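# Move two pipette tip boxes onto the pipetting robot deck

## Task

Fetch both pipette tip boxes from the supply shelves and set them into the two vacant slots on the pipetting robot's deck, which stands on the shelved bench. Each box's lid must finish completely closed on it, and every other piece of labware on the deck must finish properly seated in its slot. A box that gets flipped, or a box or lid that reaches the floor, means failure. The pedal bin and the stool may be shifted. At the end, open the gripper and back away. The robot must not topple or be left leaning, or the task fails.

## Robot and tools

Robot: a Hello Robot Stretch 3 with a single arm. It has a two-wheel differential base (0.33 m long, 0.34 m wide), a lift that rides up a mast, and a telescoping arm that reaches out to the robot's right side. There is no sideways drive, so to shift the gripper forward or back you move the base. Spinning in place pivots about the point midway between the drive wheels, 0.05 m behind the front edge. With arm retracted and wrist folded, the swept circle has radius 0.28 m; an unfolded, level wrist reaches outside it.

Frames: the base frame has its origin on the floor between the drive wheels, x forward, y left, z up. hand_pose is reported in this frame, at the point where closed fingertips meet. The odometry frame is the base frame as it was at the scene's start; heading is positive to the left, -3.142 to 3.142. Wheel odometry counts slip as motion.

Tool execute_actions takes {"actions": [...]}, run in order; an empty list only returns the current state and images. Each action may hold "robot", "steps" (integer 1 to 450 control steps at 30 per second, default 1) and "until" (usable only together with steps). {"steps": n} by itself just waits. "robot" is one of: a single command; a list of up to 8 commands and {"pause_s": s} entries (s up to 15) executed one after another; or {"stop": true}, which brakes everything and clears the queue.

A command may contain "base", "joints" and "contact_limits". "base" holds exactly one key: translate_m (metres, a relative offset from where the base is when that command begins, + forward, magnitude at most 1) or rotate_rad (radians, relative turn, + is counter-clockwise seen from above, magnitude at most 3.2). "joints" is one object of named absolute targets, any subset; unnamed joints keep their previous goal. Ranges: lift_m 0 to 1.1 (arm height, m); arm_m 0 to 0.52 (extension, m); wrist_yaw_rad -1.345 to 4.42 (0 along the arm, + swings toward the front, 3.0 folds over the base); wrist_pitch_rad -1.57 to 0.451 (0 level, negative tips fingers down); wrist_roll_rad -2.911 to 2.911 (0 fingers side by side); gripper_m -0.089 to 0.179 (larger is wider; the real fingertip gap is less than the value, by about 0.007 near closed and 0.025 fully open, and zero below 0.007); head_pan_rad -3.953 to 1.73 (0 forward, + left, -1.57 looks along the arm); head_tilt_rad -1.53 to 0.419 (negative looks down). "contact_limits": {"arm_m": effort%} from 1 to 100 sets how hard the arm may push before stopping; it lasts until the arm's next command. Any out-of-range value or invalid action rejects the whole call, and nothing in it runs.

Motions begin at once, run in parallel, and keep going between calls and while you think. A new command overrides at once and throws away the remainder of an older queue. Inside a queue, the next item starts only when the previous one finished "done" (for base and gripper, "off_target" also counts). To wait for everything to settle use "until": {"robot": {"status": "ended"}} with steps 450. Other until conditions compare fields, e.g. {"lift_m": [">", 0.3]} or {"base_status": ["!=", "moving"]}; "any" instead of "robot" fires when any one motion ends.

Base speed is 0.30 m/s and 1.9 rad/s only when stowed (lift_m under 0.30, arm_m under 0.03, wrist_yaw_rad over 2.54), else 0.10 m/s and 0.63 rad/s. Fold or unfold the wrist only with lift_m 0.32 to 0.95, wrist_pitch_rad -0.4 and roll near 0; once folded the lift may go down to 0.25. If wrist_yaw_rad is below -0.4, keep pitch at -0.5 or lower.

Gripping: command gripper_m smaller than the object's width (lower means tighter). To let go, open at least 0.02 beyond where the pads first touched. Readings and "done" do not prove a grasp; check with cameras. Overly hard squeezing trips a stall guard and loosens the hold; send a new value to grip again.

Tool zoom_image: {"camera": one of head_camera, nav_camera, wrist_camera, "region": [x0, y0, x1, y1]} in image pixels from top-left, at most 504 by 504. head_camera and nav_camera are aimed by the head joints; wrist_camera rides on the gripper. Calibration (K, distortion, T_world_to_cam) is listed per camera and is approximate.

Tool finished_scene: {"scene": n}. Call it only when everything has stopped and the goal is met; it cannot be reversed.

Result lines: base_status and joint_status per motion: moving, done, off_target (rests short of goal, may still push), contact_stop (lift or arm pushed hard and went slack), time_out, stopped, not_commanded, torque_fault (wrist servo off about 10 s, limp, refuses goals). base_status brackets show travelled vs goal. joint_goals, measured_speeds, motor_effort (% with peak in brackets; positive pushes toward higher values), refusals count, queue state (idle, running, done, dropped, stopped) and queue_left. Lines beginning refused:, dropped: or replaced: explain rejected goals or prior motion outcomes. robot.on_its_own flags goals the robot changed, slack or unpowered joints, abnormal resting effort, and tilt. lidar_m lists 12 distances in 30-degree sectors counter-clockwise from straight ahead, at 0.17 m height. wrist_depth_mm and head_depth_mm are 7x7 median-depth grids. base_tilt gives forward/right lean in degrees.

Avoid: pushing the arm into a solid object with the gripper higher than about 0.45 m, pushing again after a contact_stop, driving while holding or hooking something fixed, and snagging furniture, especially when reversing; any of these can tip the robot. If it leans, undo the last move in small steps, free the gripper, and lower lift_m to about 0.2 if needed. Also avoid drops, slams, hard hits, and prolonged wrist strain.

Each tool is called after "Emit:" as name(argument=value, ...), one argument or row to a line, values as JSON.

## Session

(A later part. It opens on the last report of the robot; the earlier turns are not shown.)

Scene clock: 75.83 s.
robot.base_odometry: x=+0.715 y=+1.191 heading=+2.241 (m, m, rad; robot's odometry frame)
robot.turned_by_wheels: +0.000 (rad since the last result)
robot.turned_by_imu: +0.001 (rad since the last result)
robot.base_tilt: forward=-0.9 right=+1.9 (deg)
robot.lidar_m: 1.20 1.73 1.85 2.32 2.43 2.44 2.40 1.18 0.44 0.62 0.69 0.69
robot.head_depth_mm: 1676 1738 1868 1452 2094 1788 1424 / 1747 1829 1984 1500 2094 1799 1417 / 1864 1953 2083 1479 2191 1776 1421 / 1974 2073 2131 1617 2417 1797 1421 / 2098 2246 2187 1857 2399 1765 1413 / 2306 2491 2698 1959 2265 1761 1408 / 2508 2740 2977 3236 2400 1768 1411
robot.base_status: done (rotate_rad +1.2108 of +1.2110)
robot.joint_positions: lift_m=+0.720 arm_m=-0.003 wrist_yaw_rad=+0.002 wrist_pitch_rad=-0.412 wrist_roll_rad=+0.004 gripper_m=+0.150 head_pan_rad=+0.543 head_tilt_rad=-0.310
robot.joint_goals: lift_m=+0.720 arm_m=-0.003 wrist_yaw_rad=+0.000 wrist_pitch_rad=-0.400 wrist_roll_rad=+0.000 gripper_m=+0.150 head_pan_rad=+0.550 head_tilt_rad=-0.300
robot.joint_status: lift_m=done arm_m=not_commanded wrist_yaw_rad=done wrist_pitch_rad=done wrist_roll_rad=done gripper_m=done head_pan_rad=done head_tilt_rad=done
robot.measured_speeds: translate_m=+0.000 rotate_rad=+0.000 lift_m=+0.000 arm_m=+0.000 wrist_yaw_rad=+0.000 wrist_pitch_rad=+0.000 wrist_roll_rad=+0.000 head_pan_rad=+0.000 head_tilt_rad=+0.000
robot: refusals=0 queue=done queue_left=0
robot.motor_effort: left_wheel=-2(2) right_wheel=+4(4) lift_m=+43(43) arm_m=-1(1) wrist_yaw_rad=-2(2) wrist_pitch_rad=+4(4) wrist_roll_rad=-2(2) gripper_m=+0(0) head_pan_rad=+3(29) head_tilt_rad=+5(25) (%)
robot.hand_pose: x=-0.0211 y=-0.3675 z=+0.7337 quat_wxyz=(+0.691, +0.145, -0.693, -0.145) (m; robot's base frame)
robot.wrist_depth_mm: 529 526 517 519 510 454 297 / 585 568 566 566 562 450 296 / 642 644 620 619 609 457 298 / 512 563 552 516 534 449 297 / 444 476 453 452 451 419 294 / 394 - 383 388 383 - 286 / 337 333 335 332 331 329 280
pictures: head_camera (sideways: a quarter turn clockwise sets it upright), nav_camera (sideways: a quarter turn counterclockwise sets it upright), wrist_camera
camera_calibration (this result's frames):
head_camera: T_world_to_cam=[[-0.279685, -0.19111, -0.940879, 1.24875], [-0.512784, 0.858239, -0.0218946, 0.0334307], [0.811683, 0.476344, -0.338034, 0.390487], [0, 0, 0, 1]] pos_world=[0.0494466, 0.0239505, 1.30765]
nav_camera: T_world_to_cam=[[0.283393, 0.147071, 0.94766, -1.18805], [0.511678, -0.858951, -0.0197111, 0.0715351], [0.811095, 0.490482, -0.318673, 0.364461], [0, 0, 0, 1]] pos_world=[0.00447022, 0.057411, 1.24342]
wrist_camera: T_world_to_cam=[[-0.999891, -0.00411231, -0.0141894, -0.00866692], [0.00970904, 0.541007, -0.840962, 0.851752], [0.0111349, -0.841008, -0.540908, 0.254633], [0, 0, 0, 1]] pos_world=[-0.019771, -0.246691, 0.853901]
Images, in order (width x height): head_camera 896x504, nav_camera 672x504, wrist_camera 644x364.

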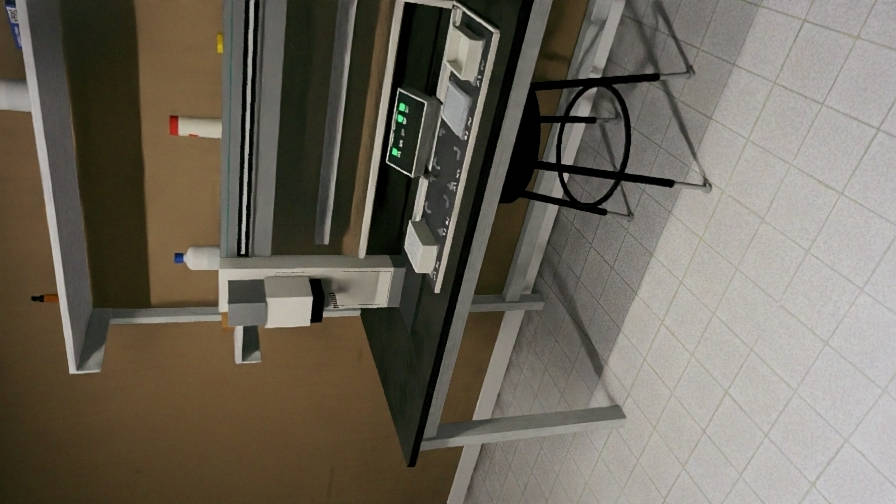

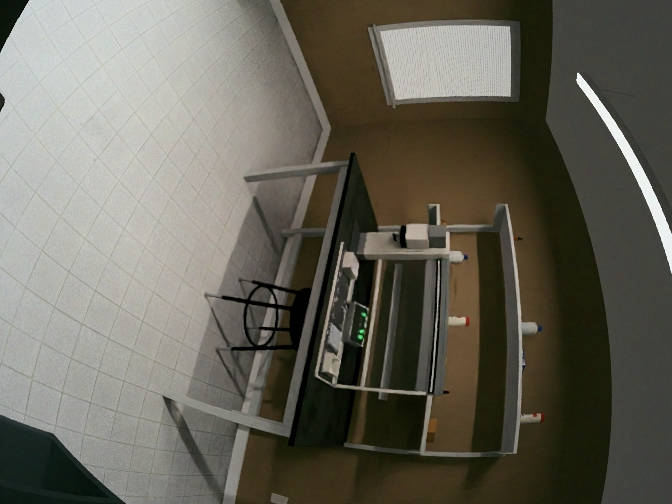

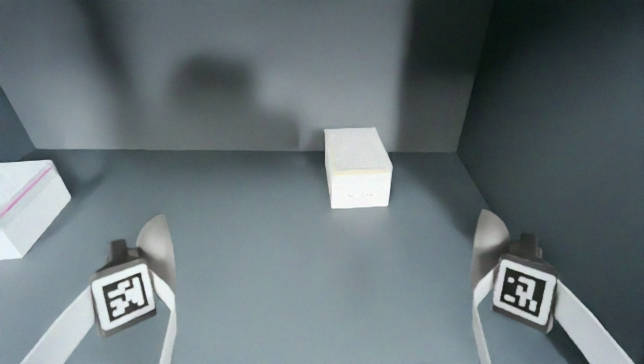

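Emit:
execute_actions(
  actions=[
    {"robot":{"base":{"translate_m":-0.05},"joints":{"head_pan_rad":-1.57,"head_tilt_rad":-0.7,"lift_m":0.60,"arm_m":0.2}},"steps":450,"until":{"robot":{"status":"ended"}}},
  ],
)

Scene clock: 101.17 s.
robot.base_odometry: x=+0.746 y=+1.151 heading=+2.241 (m, m, rad; robot's odometry frame)
robot.turned_by_wheels: +0.000 (rad since the last result)
robot.turned_by_imu: +0.001 (rad since the last result)
robot.base_tilt: forward=-1.1 right=+1.9 (deg)
robot.lidar_m: 1.25 1.48 1.89 2.32 2.43 2.38 2.35 1.18 0.42 0.61 0.86 0.73
robot.head_depth_mm: 638 632 551 463 614 732 1166 / 670 735 556 463 861 - - / 671 721 557 464 964 1165 1091 / 675 735 558 464 933 804 1107 / 676 735 558 464 907 806 1109 / 674 729 556 464 910 808 1111 / 678 735 558 463 910 806 1103
robot.base_status: done (translate_m -0.0500 of -0.0500)
robot.joint_positions: lift_m=+0.600 arm_m=+0.200 wrist_yaw_rad=+0.000 wrist_pitch_rad=-0.413 wrist_roll_rad=+0.004 gripper_m=+0.150 head_pan_rad=-1.563 head_tilt_rad=-0.691
robot.joint_goals: lift_m=+0.600 arm_m=+0.200 wrist_yaw_rad=+0.000 wrist_pitch_rad=-0.400 wrist_roll_rad=+0.000 gripper_m=+0.150 head_pan_rad=-1.570 head_tilt_rad=-0.700
robot.joint_status: lift_m=done arm_m=done wrist_yaw_rad=done wrist_pitch_rad=done wrist_roll_rad=done gripper_m=done head_pan_rad=done head_tilt_rad=done
robot.measured_speeds: translate_m=+0.000 rotate_rad=+0.000 lift_m=+0.000 arm_m=+0.000 wrist_yaw_rad=+0.000 wrist_pitch_rad=+0.000 wrist_roll_rad=+0.000 head_pan_rad=+0.000 head_tilt_rad=+0.000
robot: refusals=0 queue=done queue_left=0
robot.motor_effort: left_wheel=-2(8) right_wheel=+4(5) lift_m=+31(43) arm_m=+5(7) wrist_yaw_rad=+0(2) wrist_pitch_rad=+4(4) wrist_roll_rad=-2(2) gripper_m=+0(0) head_pan_rad=-2(29) head_tilt_rad=-4(22) (%)
robot.hand_pose: x=-0.0214 y=-0.5697 z=+0.6141 quat_wxyz=(+0.691, +0.145, -0.693, -0.145) (m; robot's base frame)
robot.wrist_depth_mm: 342 339 337 335 334 324 239 / 373 372 369 362 364 345 239 / 410 403 404 305 398 359 238 / 352 349 349 246 348 332 237 / 288 299 287 262 284 292 236 / 242 - 241 241 238 - 225 / 209 208 209 208 208 207 205
pictures: head_camera (sideways: a quarter turn clockwise sets it upright), nav_camera (sideways: a quarter turn counterclockwise sets it upright), wrist_camera
camera_calibration (this result's frames):
head_camera: T_world_to_cam=[[-0.024415, 0.664067, -0.747275, 0.994715], [0.999687, 0.0121297, -0.0218827, 0.024178], [-0.00546733, -0.747575, -0.664155, 0.819793], [0, 0, 0, 1]] pos_world=[0.00459754, -0.0479935, 1.28832]
nav_camera: T_world_to_cam=[[-0.0153326, -0.64874, 0.760855, -0.942601], [-0.999858, 0.00458345, -0.0162409, 0.0762287], [0.00704877, -0.760996, -0.648718, 0.798804], [0, 0, 0, 1]] pos_world=[0.0561347, -0.00396599, 1.23662]
wrist_camera: T_world_to_cam=[[-0.999896, -0.00269932, -0.0141906, -0.0107069], [0.0104697, 0.541401, -0.8407, 0.860584], [0.0099521, -0.84076, -0.541316, 0.0202779], [0, 0, 0, 1]] pos_world=[-0.0199177, -0.448901, 0.734318]
Images, in order (width x height): head_camera 896x504, nav_camera 672x504, wrist_camera 644x364.

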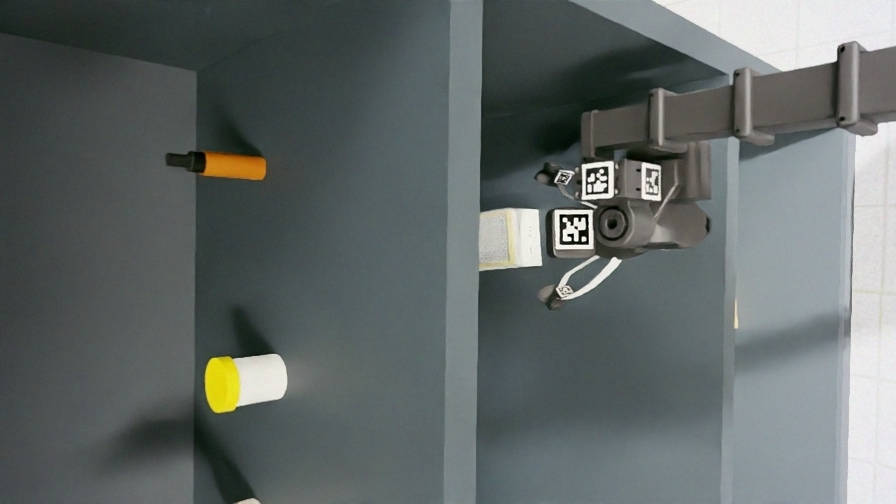

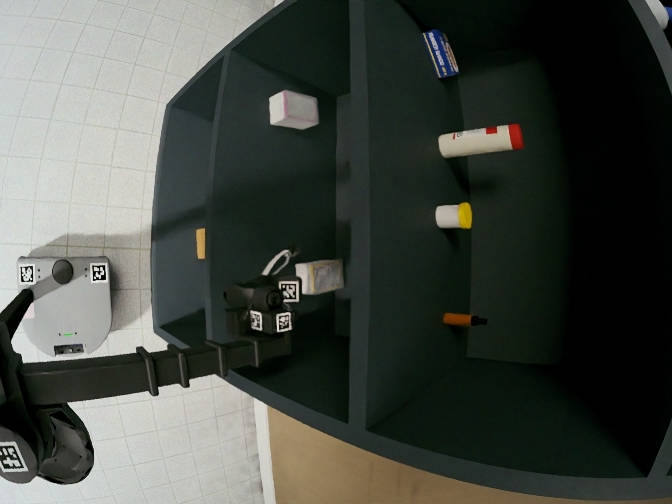

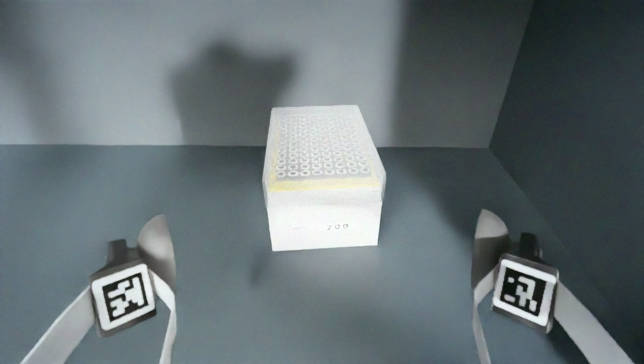

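Emit:
execute_actions(
  actions=[
    {"robot":{"base":{"translate_m":-0.009},"joints":{"lift_m":0.547,"wrist_yaw_rad":0.07,"arm_m":0.26}},"steps":450,"until":{"robot":{"status":"ended"}}},
  ],
)

Scene clock: 111.30 s.
robot.base_odometry: x=+0.752 y=+1.144 heading=+2.241 (m, m, rad; robot's odometry frame)
robot.turned_by_wheels: +0.000 (rad since the last result)
robot.turned_by_imu: +0.001 (rad since the last result)
robot.base_tilt: forward=-1.0 right=+1.8 (deg)
robot.lidar_m: 1.26 1.49 1.89 2.32 2.44 2.37 2.34 1.18 0.41 0.61 0.72 0.74
robot.head_depth_mm: 612 605 535 463 589 1240 1150 / 672 734 556 463 851 771 - / 671 721 557 463 956 787 1103 / 673 737 558 463 926 807 1102 / 675 735 559 465 913 803 1104 / 677 729 558 462 909 806 1102 / 680 737 558 464 907 804 1107
robot.base_status: done (translate_m -0.0090 of -0.0090)
robot.joint_positions: lift_m=+0.547 arm_m=+0.260 wrist_yaw_rad=+0.069 wrist_pitch_rad=-0.413 wrist_roll_rad=+0.004 gripper_m=+0.150 head_pan_rad=-1.563 head_tilt_rad=-0.691
robot.joint_goals: lift_m=+0.547 arm_m=+0.260 wrist_yaw_rad=+0.070 wrist_pitch_rad=-0.400 wrist_roll_rad=+0.000 gripper_m=+0.150 head_pan_rad=-1.570 head_tilt_rad=-0.700
robot.joint_status: lift_m=done arm_m=done wrist_yaw_rad=done wrist_pitch_rad=done wrist_roll_rad=done gripper_m=done head_pan_rad=done head_tilt_rad=done
robot.measured_speeds: translate_m=+0.000 rotate_rad=+0.000 lift_m=+0.000 arm_m=+0.000 wrist_yaw_rad=+0.000 wrist_pitch_rad=+0.000 wrist_roll_rad=+0.000 head_pan_rad=+0.000 head_tilt_rad=+0.000
robot: refusals=0 queue=done queue_left=0
robot.motor_effort: left_wheel=-2(8) right_wheel=+3(5) lift_m=+31(31) arm_m=+5(8) wrist_yaw_rad=+1(1) wrist_pitch_rad=+4(4) wrist_roll_rad=-2(2) gripper_m=+0(0) head_pan_rad=-3(2) head_tilt_rad=-3(2) (%)
robot.hand_pose: x=-0.0060 y=-0.6291 z=+0.5610 quat_wxyz=(+0.696, +0.169, -0.688, -0.122) (m; robot's base frame)
robot.wrist_depth_mm: 302 293 288 280 272 269 255 / 332 323 314 296 295 290 259 / 333 334 331 184 311 306 259 / 259 256 246 164 170 253 241 / 210 220 202 181 191 215 206 / 180 - 177 176 176 - 176 / - 153 152 152 152 151 151
pictures: head_camera (sideways: a quarter turn clockwise sets it upright), nav_camera (sideways: a quarter turn counterclockwise sets it upright), wrist_camera
camera_calibration (this result's frames):
head_camera: T_world_to_cam=[[-0.0244015, 0.664067, -0.747275, 0.994714], [0.999687, 0.0121095, -0.0218827, 0.024178], [-0.00548249, -0.747575, -0.664155, 0.819793], [0, 0, 0, 1]] pos_world=[0.00459657, -0.0479934, 1.28832]
nav_camera: T_world_to_cam=[[-0.0153458, -0.64874, 0.760855, -0.942601], [-0.999858, 0.00460371, -0.0162409, 0.0762287], [0.00703334, -0.760996, -0.648718, 0.798804], [0, 0, 0, 1]] pos_world=[0.0561347, -0.003967, 1.23662]
wrist_camera: T_world_to_cam=[[-0.997372, -0.0710509, -0.0141905, -0.0392221], [-0.0265699, 0.540876, -0.840683, 0.847484], [0.0674066, -0.838096, -0.541342, -0.0565392], [0, 0, 0, 1]] pos_world=[-0.0127903, -0.508555, 0.681301]
Images, in order (width x height): head_camera 896x504, nav_camera 672x504, wrist_camera 644x364.

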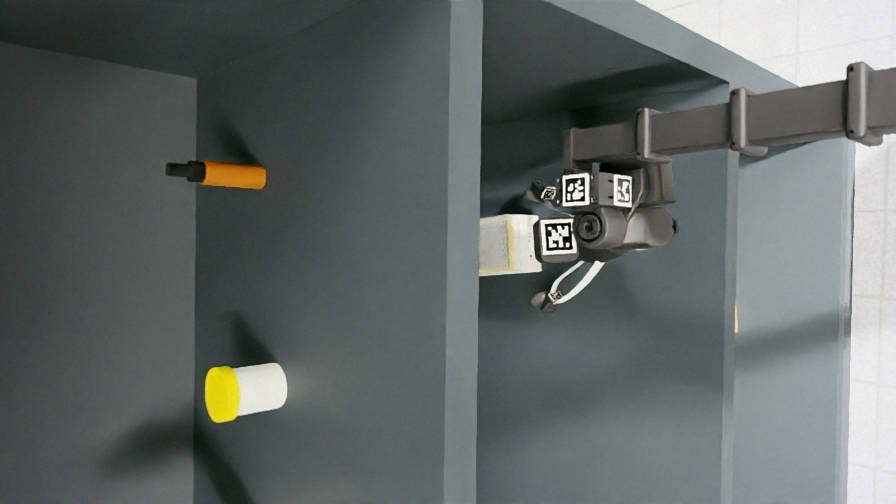

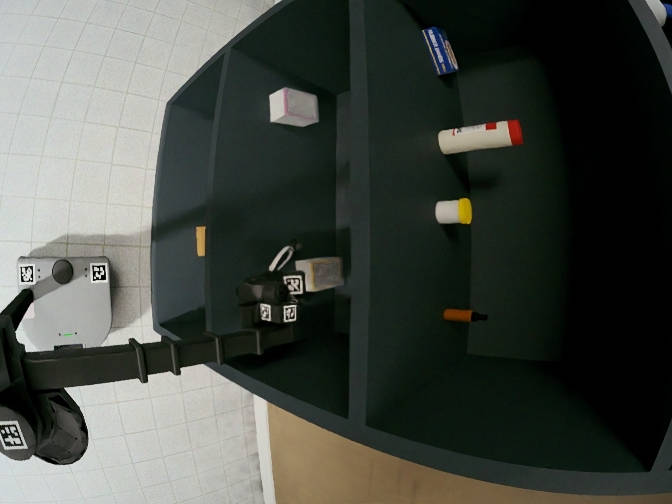

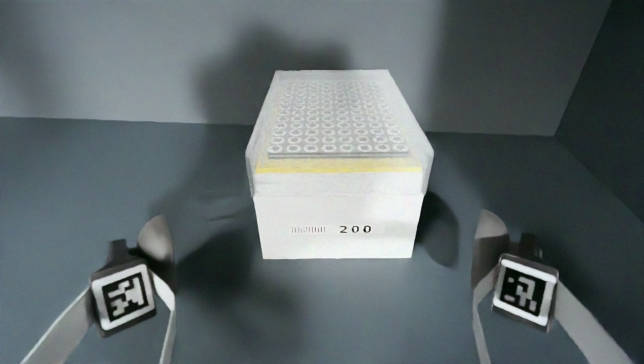

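Emit:
execute_actions(
  actions=[
    {"robot":{"joints":{"lift_m":0.544,"arm_m":0.346}},"steps":450,"until":{"robot":{"status":"ended"}}},
  ],
)

Scene clock: 117.90 s.
robot.base_odometry: x=+0.752 y=+1.144 heading=+2.241 (m, m, rad; robot's odometry frame)
robot.turned_by_wheels: +0.000 (rad since the last result)
robot.turned_by_imu: +0.001 (rad since the last result)
robot.base_tilt: forward=-1.0 right=+2.0 (deg)
robot.lidar_m: 1.25 1.50 1.90 2.32 2.43 2.36 2.34 1.18 0.41 0.61 0.72 0.74
robot.head_depth_mm: 611 605 535 463 593 1238 1144 / 672 734 558 463 834 789 - / 674 721 557 455 - 803 1101 / 673 736 558 455 886 806 1110 / 672 736 559 462 911 804 1109 / 677 728 558 464 908 806 1112 / 679 734 558 464 911 809 1105
robot.base_status: done (translate_m -0.0090 of -0.0090)
robot.joint_positions: lift_m=+0.544 arm_m=+0.346 wrist_yaw_rad=+0.069 wrist_pitch_rad=-0.413 wrist_roll_rad=+0.004 gripper_m=+0.150 head_pan_rad=-1.563 head_tilt_rad=-0.691
robot.joint_goals: lift_m=+0.544 arm_m=+0.346 wrist_yaw_rad=+0.070 wrist_pitch_rad=-0.400 wrist_roll_rad=+0.000 gripper_m=+0.150 head_pan_rad=-1.570 head_tilt_rad=-0.700
robot.joint_status: lift_m=done arm_m=done wrist_yaw_rad=done wrist_pitch_rad=done wrist_roll_rad=done gripper_m=done head_pan_rad=done head_tilt_rad=done
robot.measured_speeds: translate_m=+0.000 rotate_rad=+0.000 lift_m=+0.000 arm_m=+0.000 wrist_yaw_rad=+0.000 wrist_pitch_rad=+0.000 wrist_roll_rad=+0.000 head_pan_rad=+0.000 head_tilt_rad=+0.000
robot: refusals=0 queue=done queue_left=0
robot.motor_effort: left_wheel=-2(2) right_wheel=+3(4) lift_m=+31(31) arm_m=+5(5) wrist_yaw_rad=+0(0) wrist_pitch_rad=+4(4) wrist_roll_rad=-2(2) gripper_m=+0(0) head_pan_rad=-3(1) head_tilt_rad=-3(3) (%)
robot.hand_pose: x=-0.0060 y=-0.7151 z=+0.5580 quat_wxyz=(+0.696, +0.169, -0.688, -0.122) (m; robot's base frame)
robot.wrist_depth_mm: 219 213 207 202 197 192 187 / 239 233 227 221 213 208 203 / 265 259 246 177 230 227 222 / 252 251 232 136 150 241 234 / 206 212 116 111 116 210 201 / 177 - 96 96 96 - 170 / - 149 94 94 94 144 148
pictures: head_camera (sideways: a quarter turn clockwise sets it upright), nav_camera (sideways: a quarter turn counterclockwise sets it upright), wrist_camera
camera_calibration (this result's frames):
head_camera: T_world_to_cam=[[-0.0243948, 0.664067, -0.747275, 0.994714], [0.999687, 0.0120993, -0.0218827, 0.024178], [-0.00549006, -0.747575, -0.664155, 0.819793], [0, 0, 0, 1]] pos_world=[0.00459608, -0.0479934, 1.28832]
nav_camera: T_world_to_cam=[[-0.0153523, -0.64874, 0.760855, -0.942601], [-0.999857, 0.00461385, -0.0162409, 0.0762287], [0.00702563, -0.760996, -0.648718, 0.798804], [0, 0, 0, 1]] pos_world=[0.0561346, -0.00396751, 1.23662]
wrist_camera: T_world_to_cam=[[-0.997355, -0.0712826, -0.0141908, -0.0454861], [-0.0267098, 0.54105, -0.840566, 0.891475], [0.0675957, -0.837964, -0.541523, -0.130019], [0, 0, 0, 1]] pos_world=[-0.0127659, -0.594526, 0.67829]
Images, in order (width x height): head_camera 896x504, nav_camera 672x504, wrist_camera 644x364.

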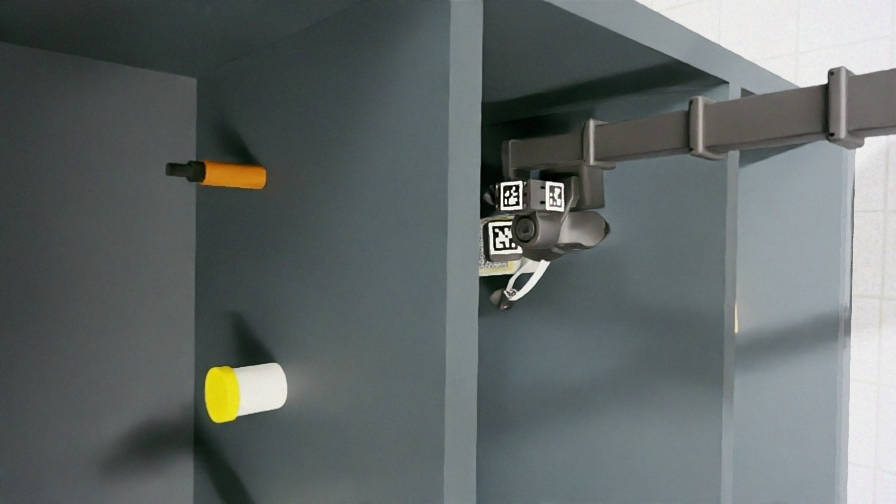

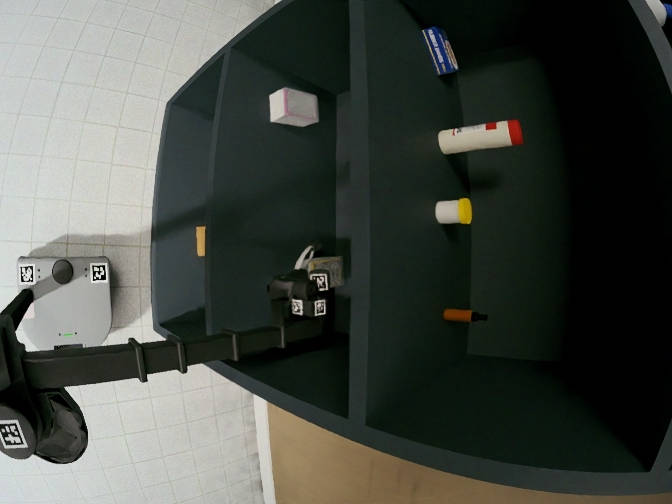

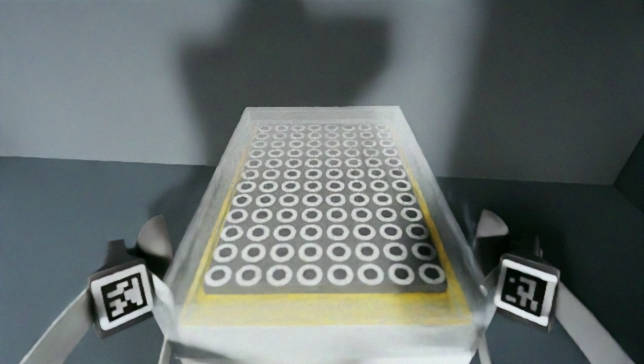

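Emit:
execute_actions(
  actions=[
    {"robot":{"joints":{"gripper_m":0.06}},"steps":90,"until":{"robot":{"status":"ended"}}},
    {"robot":{"joints":{"lift_m":0.575}},"steps":90,"until":{"robot":{"status":"ended"}}},
  ],
)

Scene clock: 125.63 s.
robot.base_odometry: x=+0.752 y=+1.144 heading=+2.241 (m, m, rad; robot's odometry frame)
robot.turned_by_wheels: +0.000 (rad since the last result)
robot.turned_by_imu: +0.001 (rad since the last result)
robot.base_tilt: forward=-0.9 right=+1.9 (deg)
robot.lidar_m: 1.25 1.50 1.89 2.32 2.43 2.36 2.35 1.18 0.41 0.61 0.72 0.75
robot.head_depth_mm: 609 605 534 463 592 1240 1150 / 672 734 556 463 817 769 - / 671 723 557 450 866 803 1101 / 673 735 556 449 884 802 1106 / 675 733 558 463 913 808 1101 / 678 729 557 464 910 805 1106 / 679 737 559 464 913 807 1110
robot.base_status: done (translate_m -0.0090 of -0.0090)
robot.joint_positions: lift_m=+0.575 arm_m=+0.346 wrist_yaw_rad=+0.069 wrist_pitch_rad=-0.415 wrist_roll_rad=+0.004 gripper_m=+0.065 head_pan_rad=-1.563 head_tilt_rad=-0.691
robot.joint_goals: lift_m=+0.575 arm_m=+0.346 wrist_yaw_rad=+0.070 wrist_pitch_rad=-0.400 wrist_roll_rad=+0.000 gripper_m=+0.064 head_pan_rad=-1.570 head_tilt_rad=-0.700
robot.joint_status: lift_m=done arm_m=done wrist_yaw_rad=done wrist_pitch_rad=done wrist_roll_rad=done gripper_m=done head_pan_rad=done head_tilt_rad=done
robot.measured_speeds: translate_m=+0.000 rotate_rad=+0.000 lift_m=+0.000 arm_m=+0.000 wrist_yaw_rad=+0.000 wrist_pitch_rad=+0.000 wrist_roll_rad=+0.000 head_pan_rad=+0.000 head_tilt_rad=+0.000
robot: refusals=0 queue=done queue_left=0
robot.motor_effort: left_wheel=-2(3) right_wheel=+3(4) lift_m=+43(46) arm_m=+5(5) wrist_yaw_rad=+1(1) wrist_pitch_rad=+5(5) wrist_roll_rad=-2(2) gripper_m=-31(100) head_pan_rad=-2(2) head_tilt_rad=-3(2) (%)
robot.hand_pose: x=-0.0060 y=-0.7149 z=+0.5882 quat_wxyz=(+0.695, +0.169, -0.688, -0.122) (m; robot's base frame)
robot.wrist_depth_mm: 219 212 208 202 197 192 188 / 239 236 228 220 214 207 202 / 266 258 250 240 235 227 222 / 291 282 271 189 254 250 239 / 249 257 237 154 229 254 235 / 209 - 140 131 139 - 206 / 186 181 117 113 116 179 178
pictures: head_camera (sideways: a quarter turn clockwise sets it upright), nav_camera (sideways: a quarter turn counterclockwise sets it upright), wrist_camera
camera_calibration (this result's frames):
head_camera: T_world_to_cam=[[-0.0243947, 0.664067, -0.747275, 0.994714], [0.999687, 0.0120992, -0.0218827, 0.024178], [-0.00549015, -0.747575, -0.664155, 0.819793], [0, 0, 0, 1]] pos_world=[0.00459608, -0.0479934, 1.28832]
nav_camera: T_world_to_cam=[[-0.0153524, -0.64874, 0.760855, -0.942601], [-0.999857, 0.00461397, -0.0162409, 0.0762287], [0.00702554, -0.760996, -0.648718, 0.798804], [0, 0, 0, 1]] pos_world=[0.0561346, -0.00396751, 1.23662]
wrist_camera: T_world_to_cam=[[-0.997357, -0.0712593, -0.0141944, -0.0450418], [-0.0267955, 0.542308, -0.839752, 0.917196], [0.0675379, -0.837152, -0.542784, -0.112224], [0, 0, 0, 1]] pos_world=[-0.0127666, -0.594561, 0.708665]
Images, in order (width x height): head_camera 896x504, nav_camera 672x504, wrist_camera 644x364.

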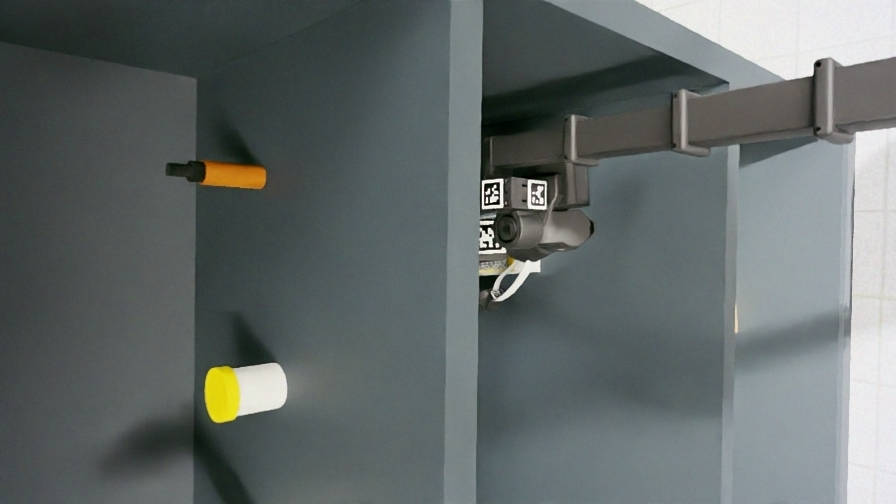

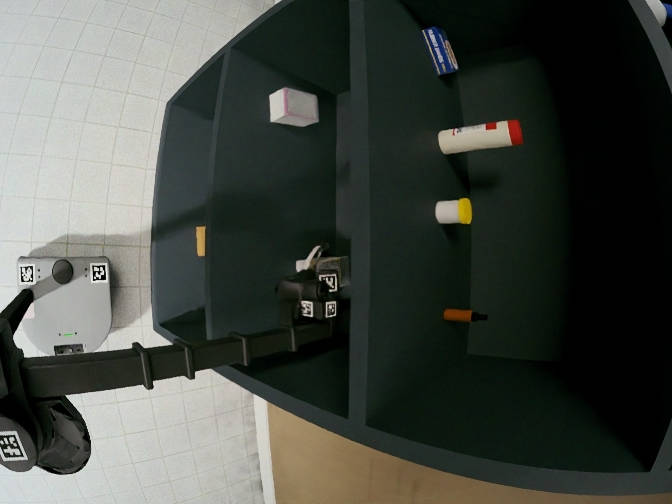

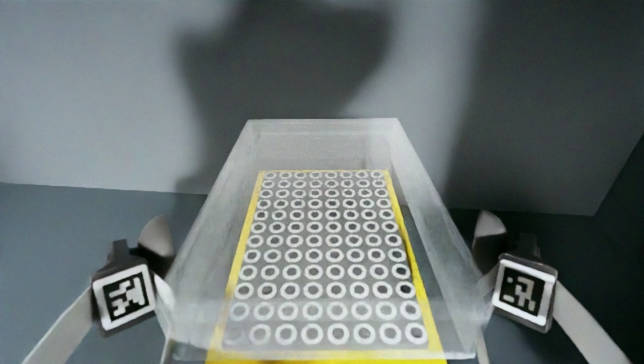

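Emit:
execute_actions(
  actions=[
    {"robot":{"joints":{"lift_m":0.545}},"steps":90,"until":{"robot":{"status":"ended"}}},
  ],
)

Scene clock: 129.03 s.
robot.base_odometry: x=+0.752 y=+1.144 heading=+2.241 (m, m, rad; robot's odometry frame)
robot.turned_by_wheels: +0.000 (rad since the last result)
robot.turned_by_imu: +0.000 (rad since the last result)
robot.base_tilt: forward=-1.1 right=+1.9 (deg)
robot.lidar_m: 1.26 1.49 1.89 2.32 2.43 2.36 2.35 1.18 0.41 0.61 0.72 0.74
robot.head_depth_mm: 611 605 535 465 590 1247 1142 / 672 735 560 463 820 788 - / 671 723 559 457 - 803 1096 / 673 736 558 455 889 806 1101 / 674 740 557 464 911 805 1112 / 677 731 558 463 909 806 1102 / 679 737 558 464 913 803 1112
robot.base_status: done (translate_m -0.0090 of -0.0090)
robot.joint_positions: lift_m=+0.545 arm_m=+0.346 wrist_yaw_rad=+0.069 wrist_pitch_rad=-0.415 wrist_roll_rad=+0.004 gripper_m=+0.082 head_pan_rad=-1.563 head_tilt_rad=-0.691
robot.joint_goals: lift_m=+0.545 arm_m=+0.346 wrist_yaw_rad=+0.070 wrist_pitch_rad=-0.400 wrist_roll_rad=+0.000 gripper_m=+0.081 head_pan_rad=-1.570 head_tilt_rad=-0.700
robot.joint_status: lift_m=done arm_m=done wrist_yaw_rad=done wrist_pitch_rad=done wrist_roll_rad=done gripper_m=done head_pan_rad=done head_tilt_rad=done
robot.measured_speeds: translate_m=+0.000 rotate_rad=+0.000 lift_m=+0.000 arm_m=+0.000 wrist_yaw_rad=+0.000 wrist_pitch_rad=+0.000 wrist_roll_rad=+0.000 head_pan_rad=+0.000 head_tilt_rad=+0.000
robot: refusals=0 queue=done queue_left=0
robot.on_its_own: gripper_m is held at +0.081, not at your +0.060, by its stall guard, which is still easing
robot.motor_effort: left_wheel=-2(2) right_wheel=+3(4) lift_m=+31(44) arm_m=+5(5) wrist_yaw_rad=+1(1) wrist_pitch_rad=+5(4) wrist_roll_rad=-2(2) gripper_m=-24(31) head_pan_rad=-2(3) head_tilt_rad=-2(3) (%)
robot.hand_pose: x=-0.0060 y=-0.7149 z=+0.5587 quat_wxyz=(+0.695, +0.169, -0.688, -0.122) (m; robot's base frame)
robot.wrist_depth_mm: 220 213 207 201 196 192 187 / 239 234 226 220 215 208 203 / 267 256 244 177 231 228 221 / 253 252 231 138 159 241 235 / 208 215 118 113 117 211 202 / 178 - 98 97 97 - 171 / - 150 94 95 95 145 148
pictures: head_camera (sideways: a quarter turn clockwise sets it upright), nav_camera (sideways: a quarter turn counterclockwise sets it upright), wrist_camera
camera_calibration (this result's frames):
head_camera: T_world_to_cam=[[-0.0243949, 0.664067, -0.747275, 0.994715], [0.999687, 0.0120995, -0.0218827, 0.024178], [-0.00548997, -0.747575, -0.664155, 0.819793], [0, 0, 0, 1]] pos_world=[0.00459609, -0.0479934, 1.28832]
nav_camera: T_world_to_cam=[[-0.0153523, -0.64874, 0.760855, -0.942601], [-0.999857, 0.00461372, -0.0162409, 0.0762287], [0.00702572, -0.760996, -0.648718, 0.798804], [0, 0, 0, 1]] pos_world=[0.0561346, -0.00396751, 1.23662]
wrist_camera: T_world_to_cam=[[-0.997357, -0.0712588, -0.014194, -0.045461], [-0.0267958, 0.54231, -0.839751, 0.892399], [0.0675371, -0.837151, -0.542787, -0.12825], [0, 0, 0, 1]] pos_world=[-0.0127667, -0.594561, 0.679135]
Images, in order (width x height): head_camera 896x504, nav_camera 672x504, wrist_camera 644x364.

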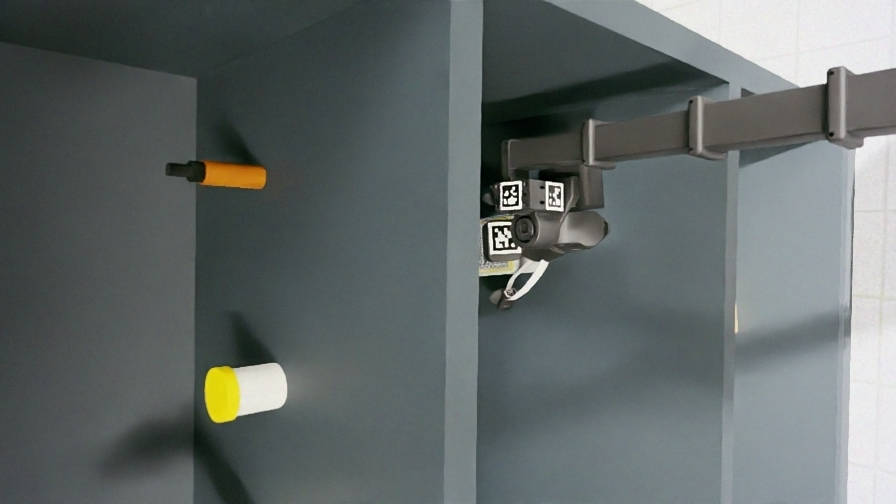

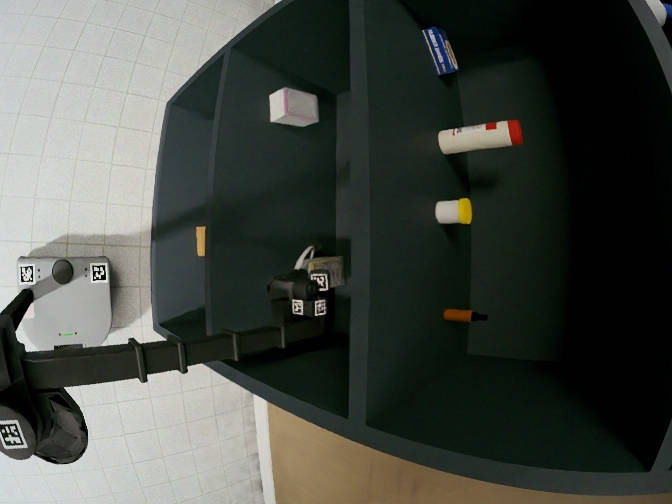

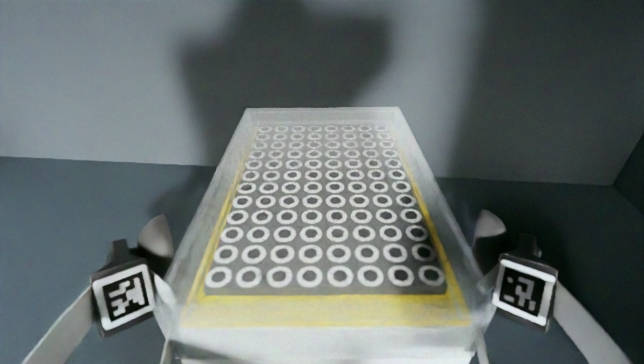

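Emit:
execute_actions(
  actions=[
    {"robot":[{"joints":{"gripper_m":0.179}},{"joints":{"arm_m":0.12,"lift_m":0.60}},{"joints":{"gripper_m":0.10,"wrist_pitch_rad":0.0,"head_tilt_rad":-0.95}}],"steps":300,"until":{"robot":{"status":"ended"}}},
  ],
)

Scene clock: 141.23 s.
robot.base_odometry: x=+0.752 y=+1.144 heading=+2.241 (m, m, rad; robot's odometry frame)
robot.turned_by_wheels: +0.000 (rad since the last result)
robot.turned_by_imu: +0.001 (rad since the last result)
robot.base_tilt: forward=-1.1 right=+2.0 (deg)
robot.lidar_m: 1.26 1.50 1.89 2.33 2.43 2.36 2.35 1.18 0.41 0.61 0.72 0.75
robot.head_depth_mm: 546 462 521 633 1324 1213 1091 / 563 462 754 856 - - - / 549 463 964 901 - 1209 - / 564 463 912 916 1209 1223 - / 564 463 964 890 1213 1214 1098 / 530 462 966 888 1235 1204 1098 / 567 463 966 891 1229 1212 1102
robot.base_status: done (translate_m -0.0090 of -0.0090)
robot.joint_positions: lift_m=+0.600 arm_m=+0.120 wrist_yaw_rad=+0.070 wrist_pitch_rad=-0.026 wrist_roll_rad=+0.004 gripper_m=+0.100 head_pan_rad=-1.563 head_tilt_rad=-0.938
robot.joint_goals: lift_m=+0.600 arm_m=+0.120 wrist_yaw_rad=+0.070 wrist_pitch_rad=+0.000 wrist_roll_rad=+0.000 gripper_m=+0.100 head_pan_rad=-1.570 head_tilt_rad=-0.950
robot.joint_status: lift_m=done arm_m=done wrist_yaw_rad=done wrist_pitch_rad=done wrist_roll_rad=done gripper_m=done head_pan_rad=done head_tilt_rad=done
robot.measured_speeds: translate_m=+0.000 rotate_rad=+0.000 lift_m=+0.000 arm_m=+0.000 wrist_yaw_rad=+0.000 wrist_pitch_rad=+0.000 wrist_roll_rad=+0.000 head_pan_rad=+0.000 head_tilt_rad=+0.000
robot: refusals=0 queue=done queue_left=0
robot.motor_effort: left_wheel=-2(2) right_wheel=+4(4) lift_m=+43(46) arm_m=-6(9) wrist_yaw_rad=+0(1) wrist_pitch_rad=+8(7) wrist_roll_rad=-2(2) gripper_m=+0(97) head_pan_rad=-2(2) head_tilt_rad=-5(18) (%)
robot.hand_pose: x=-0.0037 y=-0.5203 z=+0.7079 quat_wxyz=(+0.706, +0.034, -0.707, +0.015) (m; robot's base frame)
robot.wrist_depth_mm: 454 439 423 417 412 391 260 / 468 453 443 435 422 405 259 / 486 474 458 440 432 421 258 / 509 491 478 460 442 418 256 / 523 511 490 473 465 401 254 / 458 472 445 352 431 351 254 / 359 359 355 323 340 336 254
pictures: head_camera (sideways: a quarter turn clockwise sets it upright), nav_camera (sideways: a quarter turn counterclockwise sets it upright), wrist_camera
camera_calibration (this result's frames):
head_camera: T_world_to_cam=[[-0.0255698, 0.826214, -0.562776, 0.754314], [0.999649, 0.0171889, -0.0201841, 0.0219601], [-0.00700291, -0.563095, -0.826363, 1.03074], [0, 0, 0, 1]] pos_world=[0.00455342, -0.0431988, 1.27672]
nav_camera: T_world_to_cam=[[-0.0141463, -0.814664, 0.57976, -0.706627], [-0.999885, 0.0083146, -0.012714, 0.0716326], [0.00553714, -0.579873, -0.814688, 1.01465], [0, 0, 0, 1]] pos_world=[0.0560099, 0.0121102, 1.23721]
wrist_camera: T_world_to_cam=[[-0.996931, -0.0773265, -0.0122115, -0.0316965], [-0.00223685, 0.184062, -0.982912, 0.827213], [0.0782528, -0.979868, -0.18367, -0.212876], [0, 0, 0, 1]] pos_world=[-0.0130907, -0.3633, 0.773591]
Images, in order (width x height): head_camera 896x504, nav_camera 672x504, wrist_camera 644x364.

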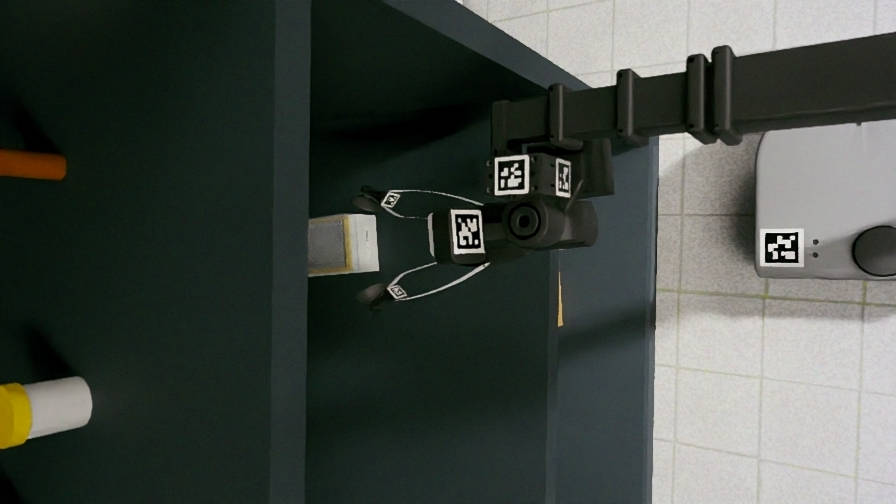

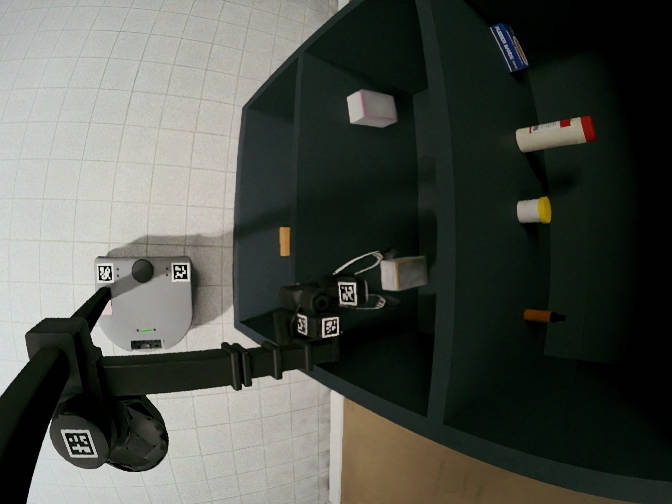

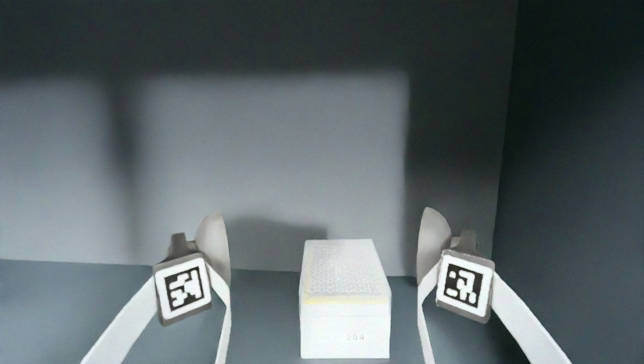

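Emit:
zoom_image(
  camera="head_camera",
  region=[300, 160, 520, 330],
)

Region (300, 160, 520, 330) of head_camera's 896x504 image, scaled by 2.291, with more detail than that image has; it fills the top 389 rows of this view, and the rest is white.

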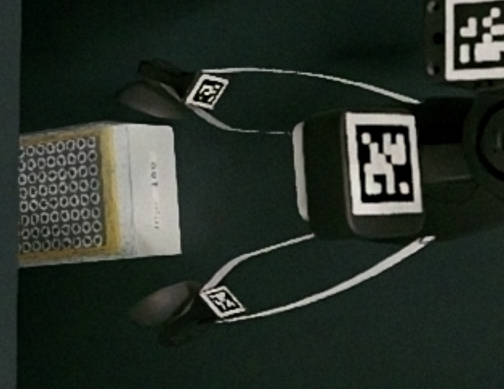

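Emit:
execute_actions(
  actions=[
    {"robot":[{"joints":{"gripper_m":0.14,"wrist_pitch_rad":-0.18,"lift_m":0.495,"arm_m":0.22}}],"steps":300,"until":{"robot":{"status":"ended"}}},
  ],
)

Scene clock: 154.30 s.
robot.base_odometry: x=+0.752 y=+1.144 heading=+2.241 (m, m, rad; robot's odometry frame)
robot.turned_by_wheels: +0.000 (rad since the last result)
robot.turned_by_imu: +0.001 (rad since the last result)
robot.base_tilt: forward=-0.9 right=+1.8 (deg)
robot.lidar_m: 1.26 1.49 1.90 2.33 2.43 2.37 2.35 1.18 0.41 0.61 0.72 0.75
robot.head_depth_mm: 548 461 520 633 1329 1215 1094 / 564 462 750 846 865 1226 - / 546 462 968 905 1230 1210 - / 563 463 914 912 1217 1215 - / 564 462 965 892 1212 1216 1091 / 530 462 962 892 1232 1212 1092 / 565 463 965 889 1228 1205 1095
robot.base_status: done (translate_m -0.0090 of -0.0090)
robot.joint_positions: lift_m=+0.495 arm_m=+0.220 wrist_yaw_rad=+0.070 wrist_pitch_rad=-0.194 wrist_roll_rad=+0.004 gripper_m=+0.140 head_pan_rad=-1.563 head_tilt_rad=-0.938
robot.joint_goals: lift_m=+0.495 arm_m=+0.220 wrist_yaw_rad=+0.070 wrist_pitch_rad=-0.180 wrist_roll_rad=+0.000 gripper_m=+0.140 head_pan_rad=-1.570 head_tilt_rad=-0.950
robot.joint_status: lift_m=done arm_m=done wrist_yaw_rad=done wrist_pitch_rad=done wrist_roll_rad=done gripper_m=done head_pan_rad=done head_tilt_rad=done
robot.measured_speeds: translate_m=+0.000 rotate_rad=+0.000 lift_m=+0.000 arm_m=+0.000 wrist_yaw_rad=+0.000 wrist_pitch_rad=+0.000 wrist_roll_rad=+0.000 head_pan_rad=+0.000 head_tilt_rad=+0.000
robot: refusals=0 queue=done queue_left=0
robot.motor_effort: left_wheel=-2(2) right_wheel=+3(3) lift_m=+30(43) arm_m=+5(5) wrist_yaw_rad=+0(0) wrist_pitch_rad=+5(8) wrist_roll_rad=-2(2) gripper_m=+0(96) head_pan_rad=-1(2) head_tilt_rad=-4(3) (%)
robot.hand_pose: x=-0.0043 y=-0.6108 z=+0.5608 quat_wxyz=(+0.705, +0.093, -0.702, -0.045) (m; robot's base frame)
robot.wrist_depth_mm: 341 331 323 312 308 296 264 / 363 352 338 335 324 316 264 / 385 374 359 225 337 332 260 / 317 315 311 191 195 304 260 / 227 239 224 200 206 233 220 / 176 - 177 175 174 - 173 / - 142 144 144 143 140 142
pictures: head_camera (sideways: a quarter turn clockwise sets it upright), nav_camera (sideways: a quarter turn counterclockwise sets it upright), wrist_camera
camera_calibration (this result's frames):
head_camera: T_world_to_cam=[[-0.0255706, 0.826315, -0.562628, 0.754121], [0.999648, 0.0171925, -0.0201824, 0.0219579], [-0.00700406, -0.562946, -0.826464, 1.03087], [0, 0, 0, 1]] pos_world=[0.00455339, -0.0431942, 1.27671]
nav_camera: T_world_to_cam=[[-0.0141455, -0.814769, 0.579613, -0.706436], [-0.999885, 0.00831689, -0.0127111, 0.0716288], [0.00553601, -0.579726, -0.814792, 1.01479], [0, 0, 0, 1]] pos_world=[0.0560098, 0.0121219, 1.23721]
wrist_camera: T_world_to_cam=[[-0.997092, -0.0750357, -0.0133355, -0.0391069], [-0.0135043, 0.346165, -0.938076, 0.773179], [0.0750055, -0.935168, -0.346172, -0.210123], [0, 0, 0, 1]] pos_world=[-0.0127915, -0.467082, 0.652041]
Images, in order (width x height): head_camera 896x504, nav_camera 672x504, wrist_camera 644x364.

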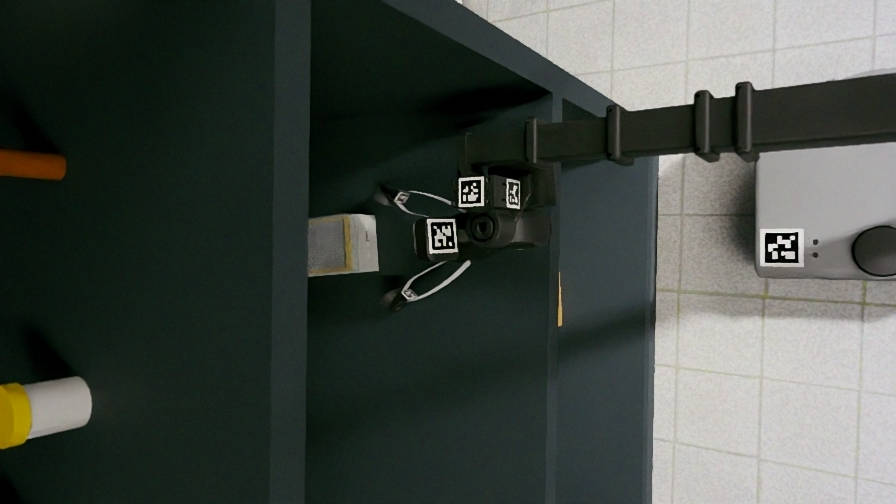

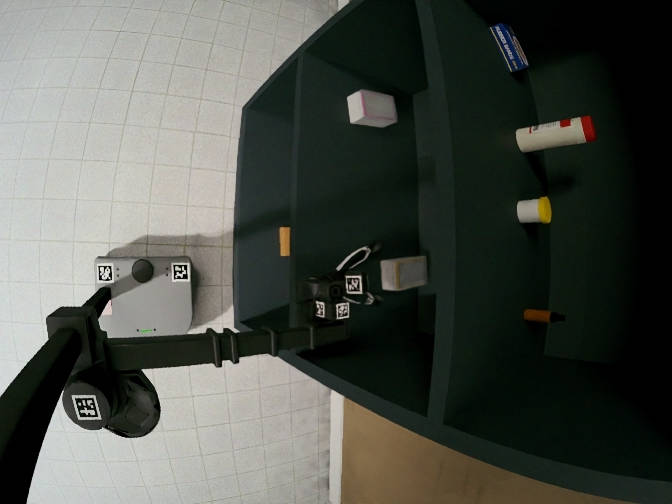

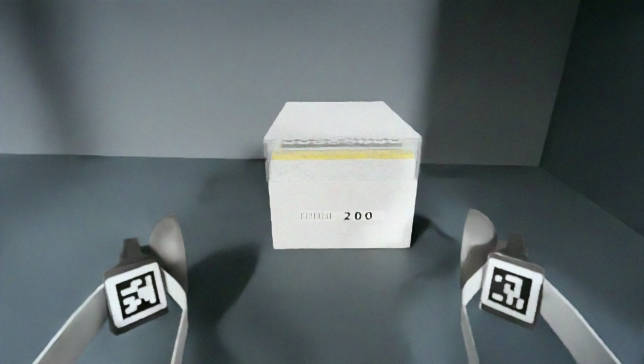

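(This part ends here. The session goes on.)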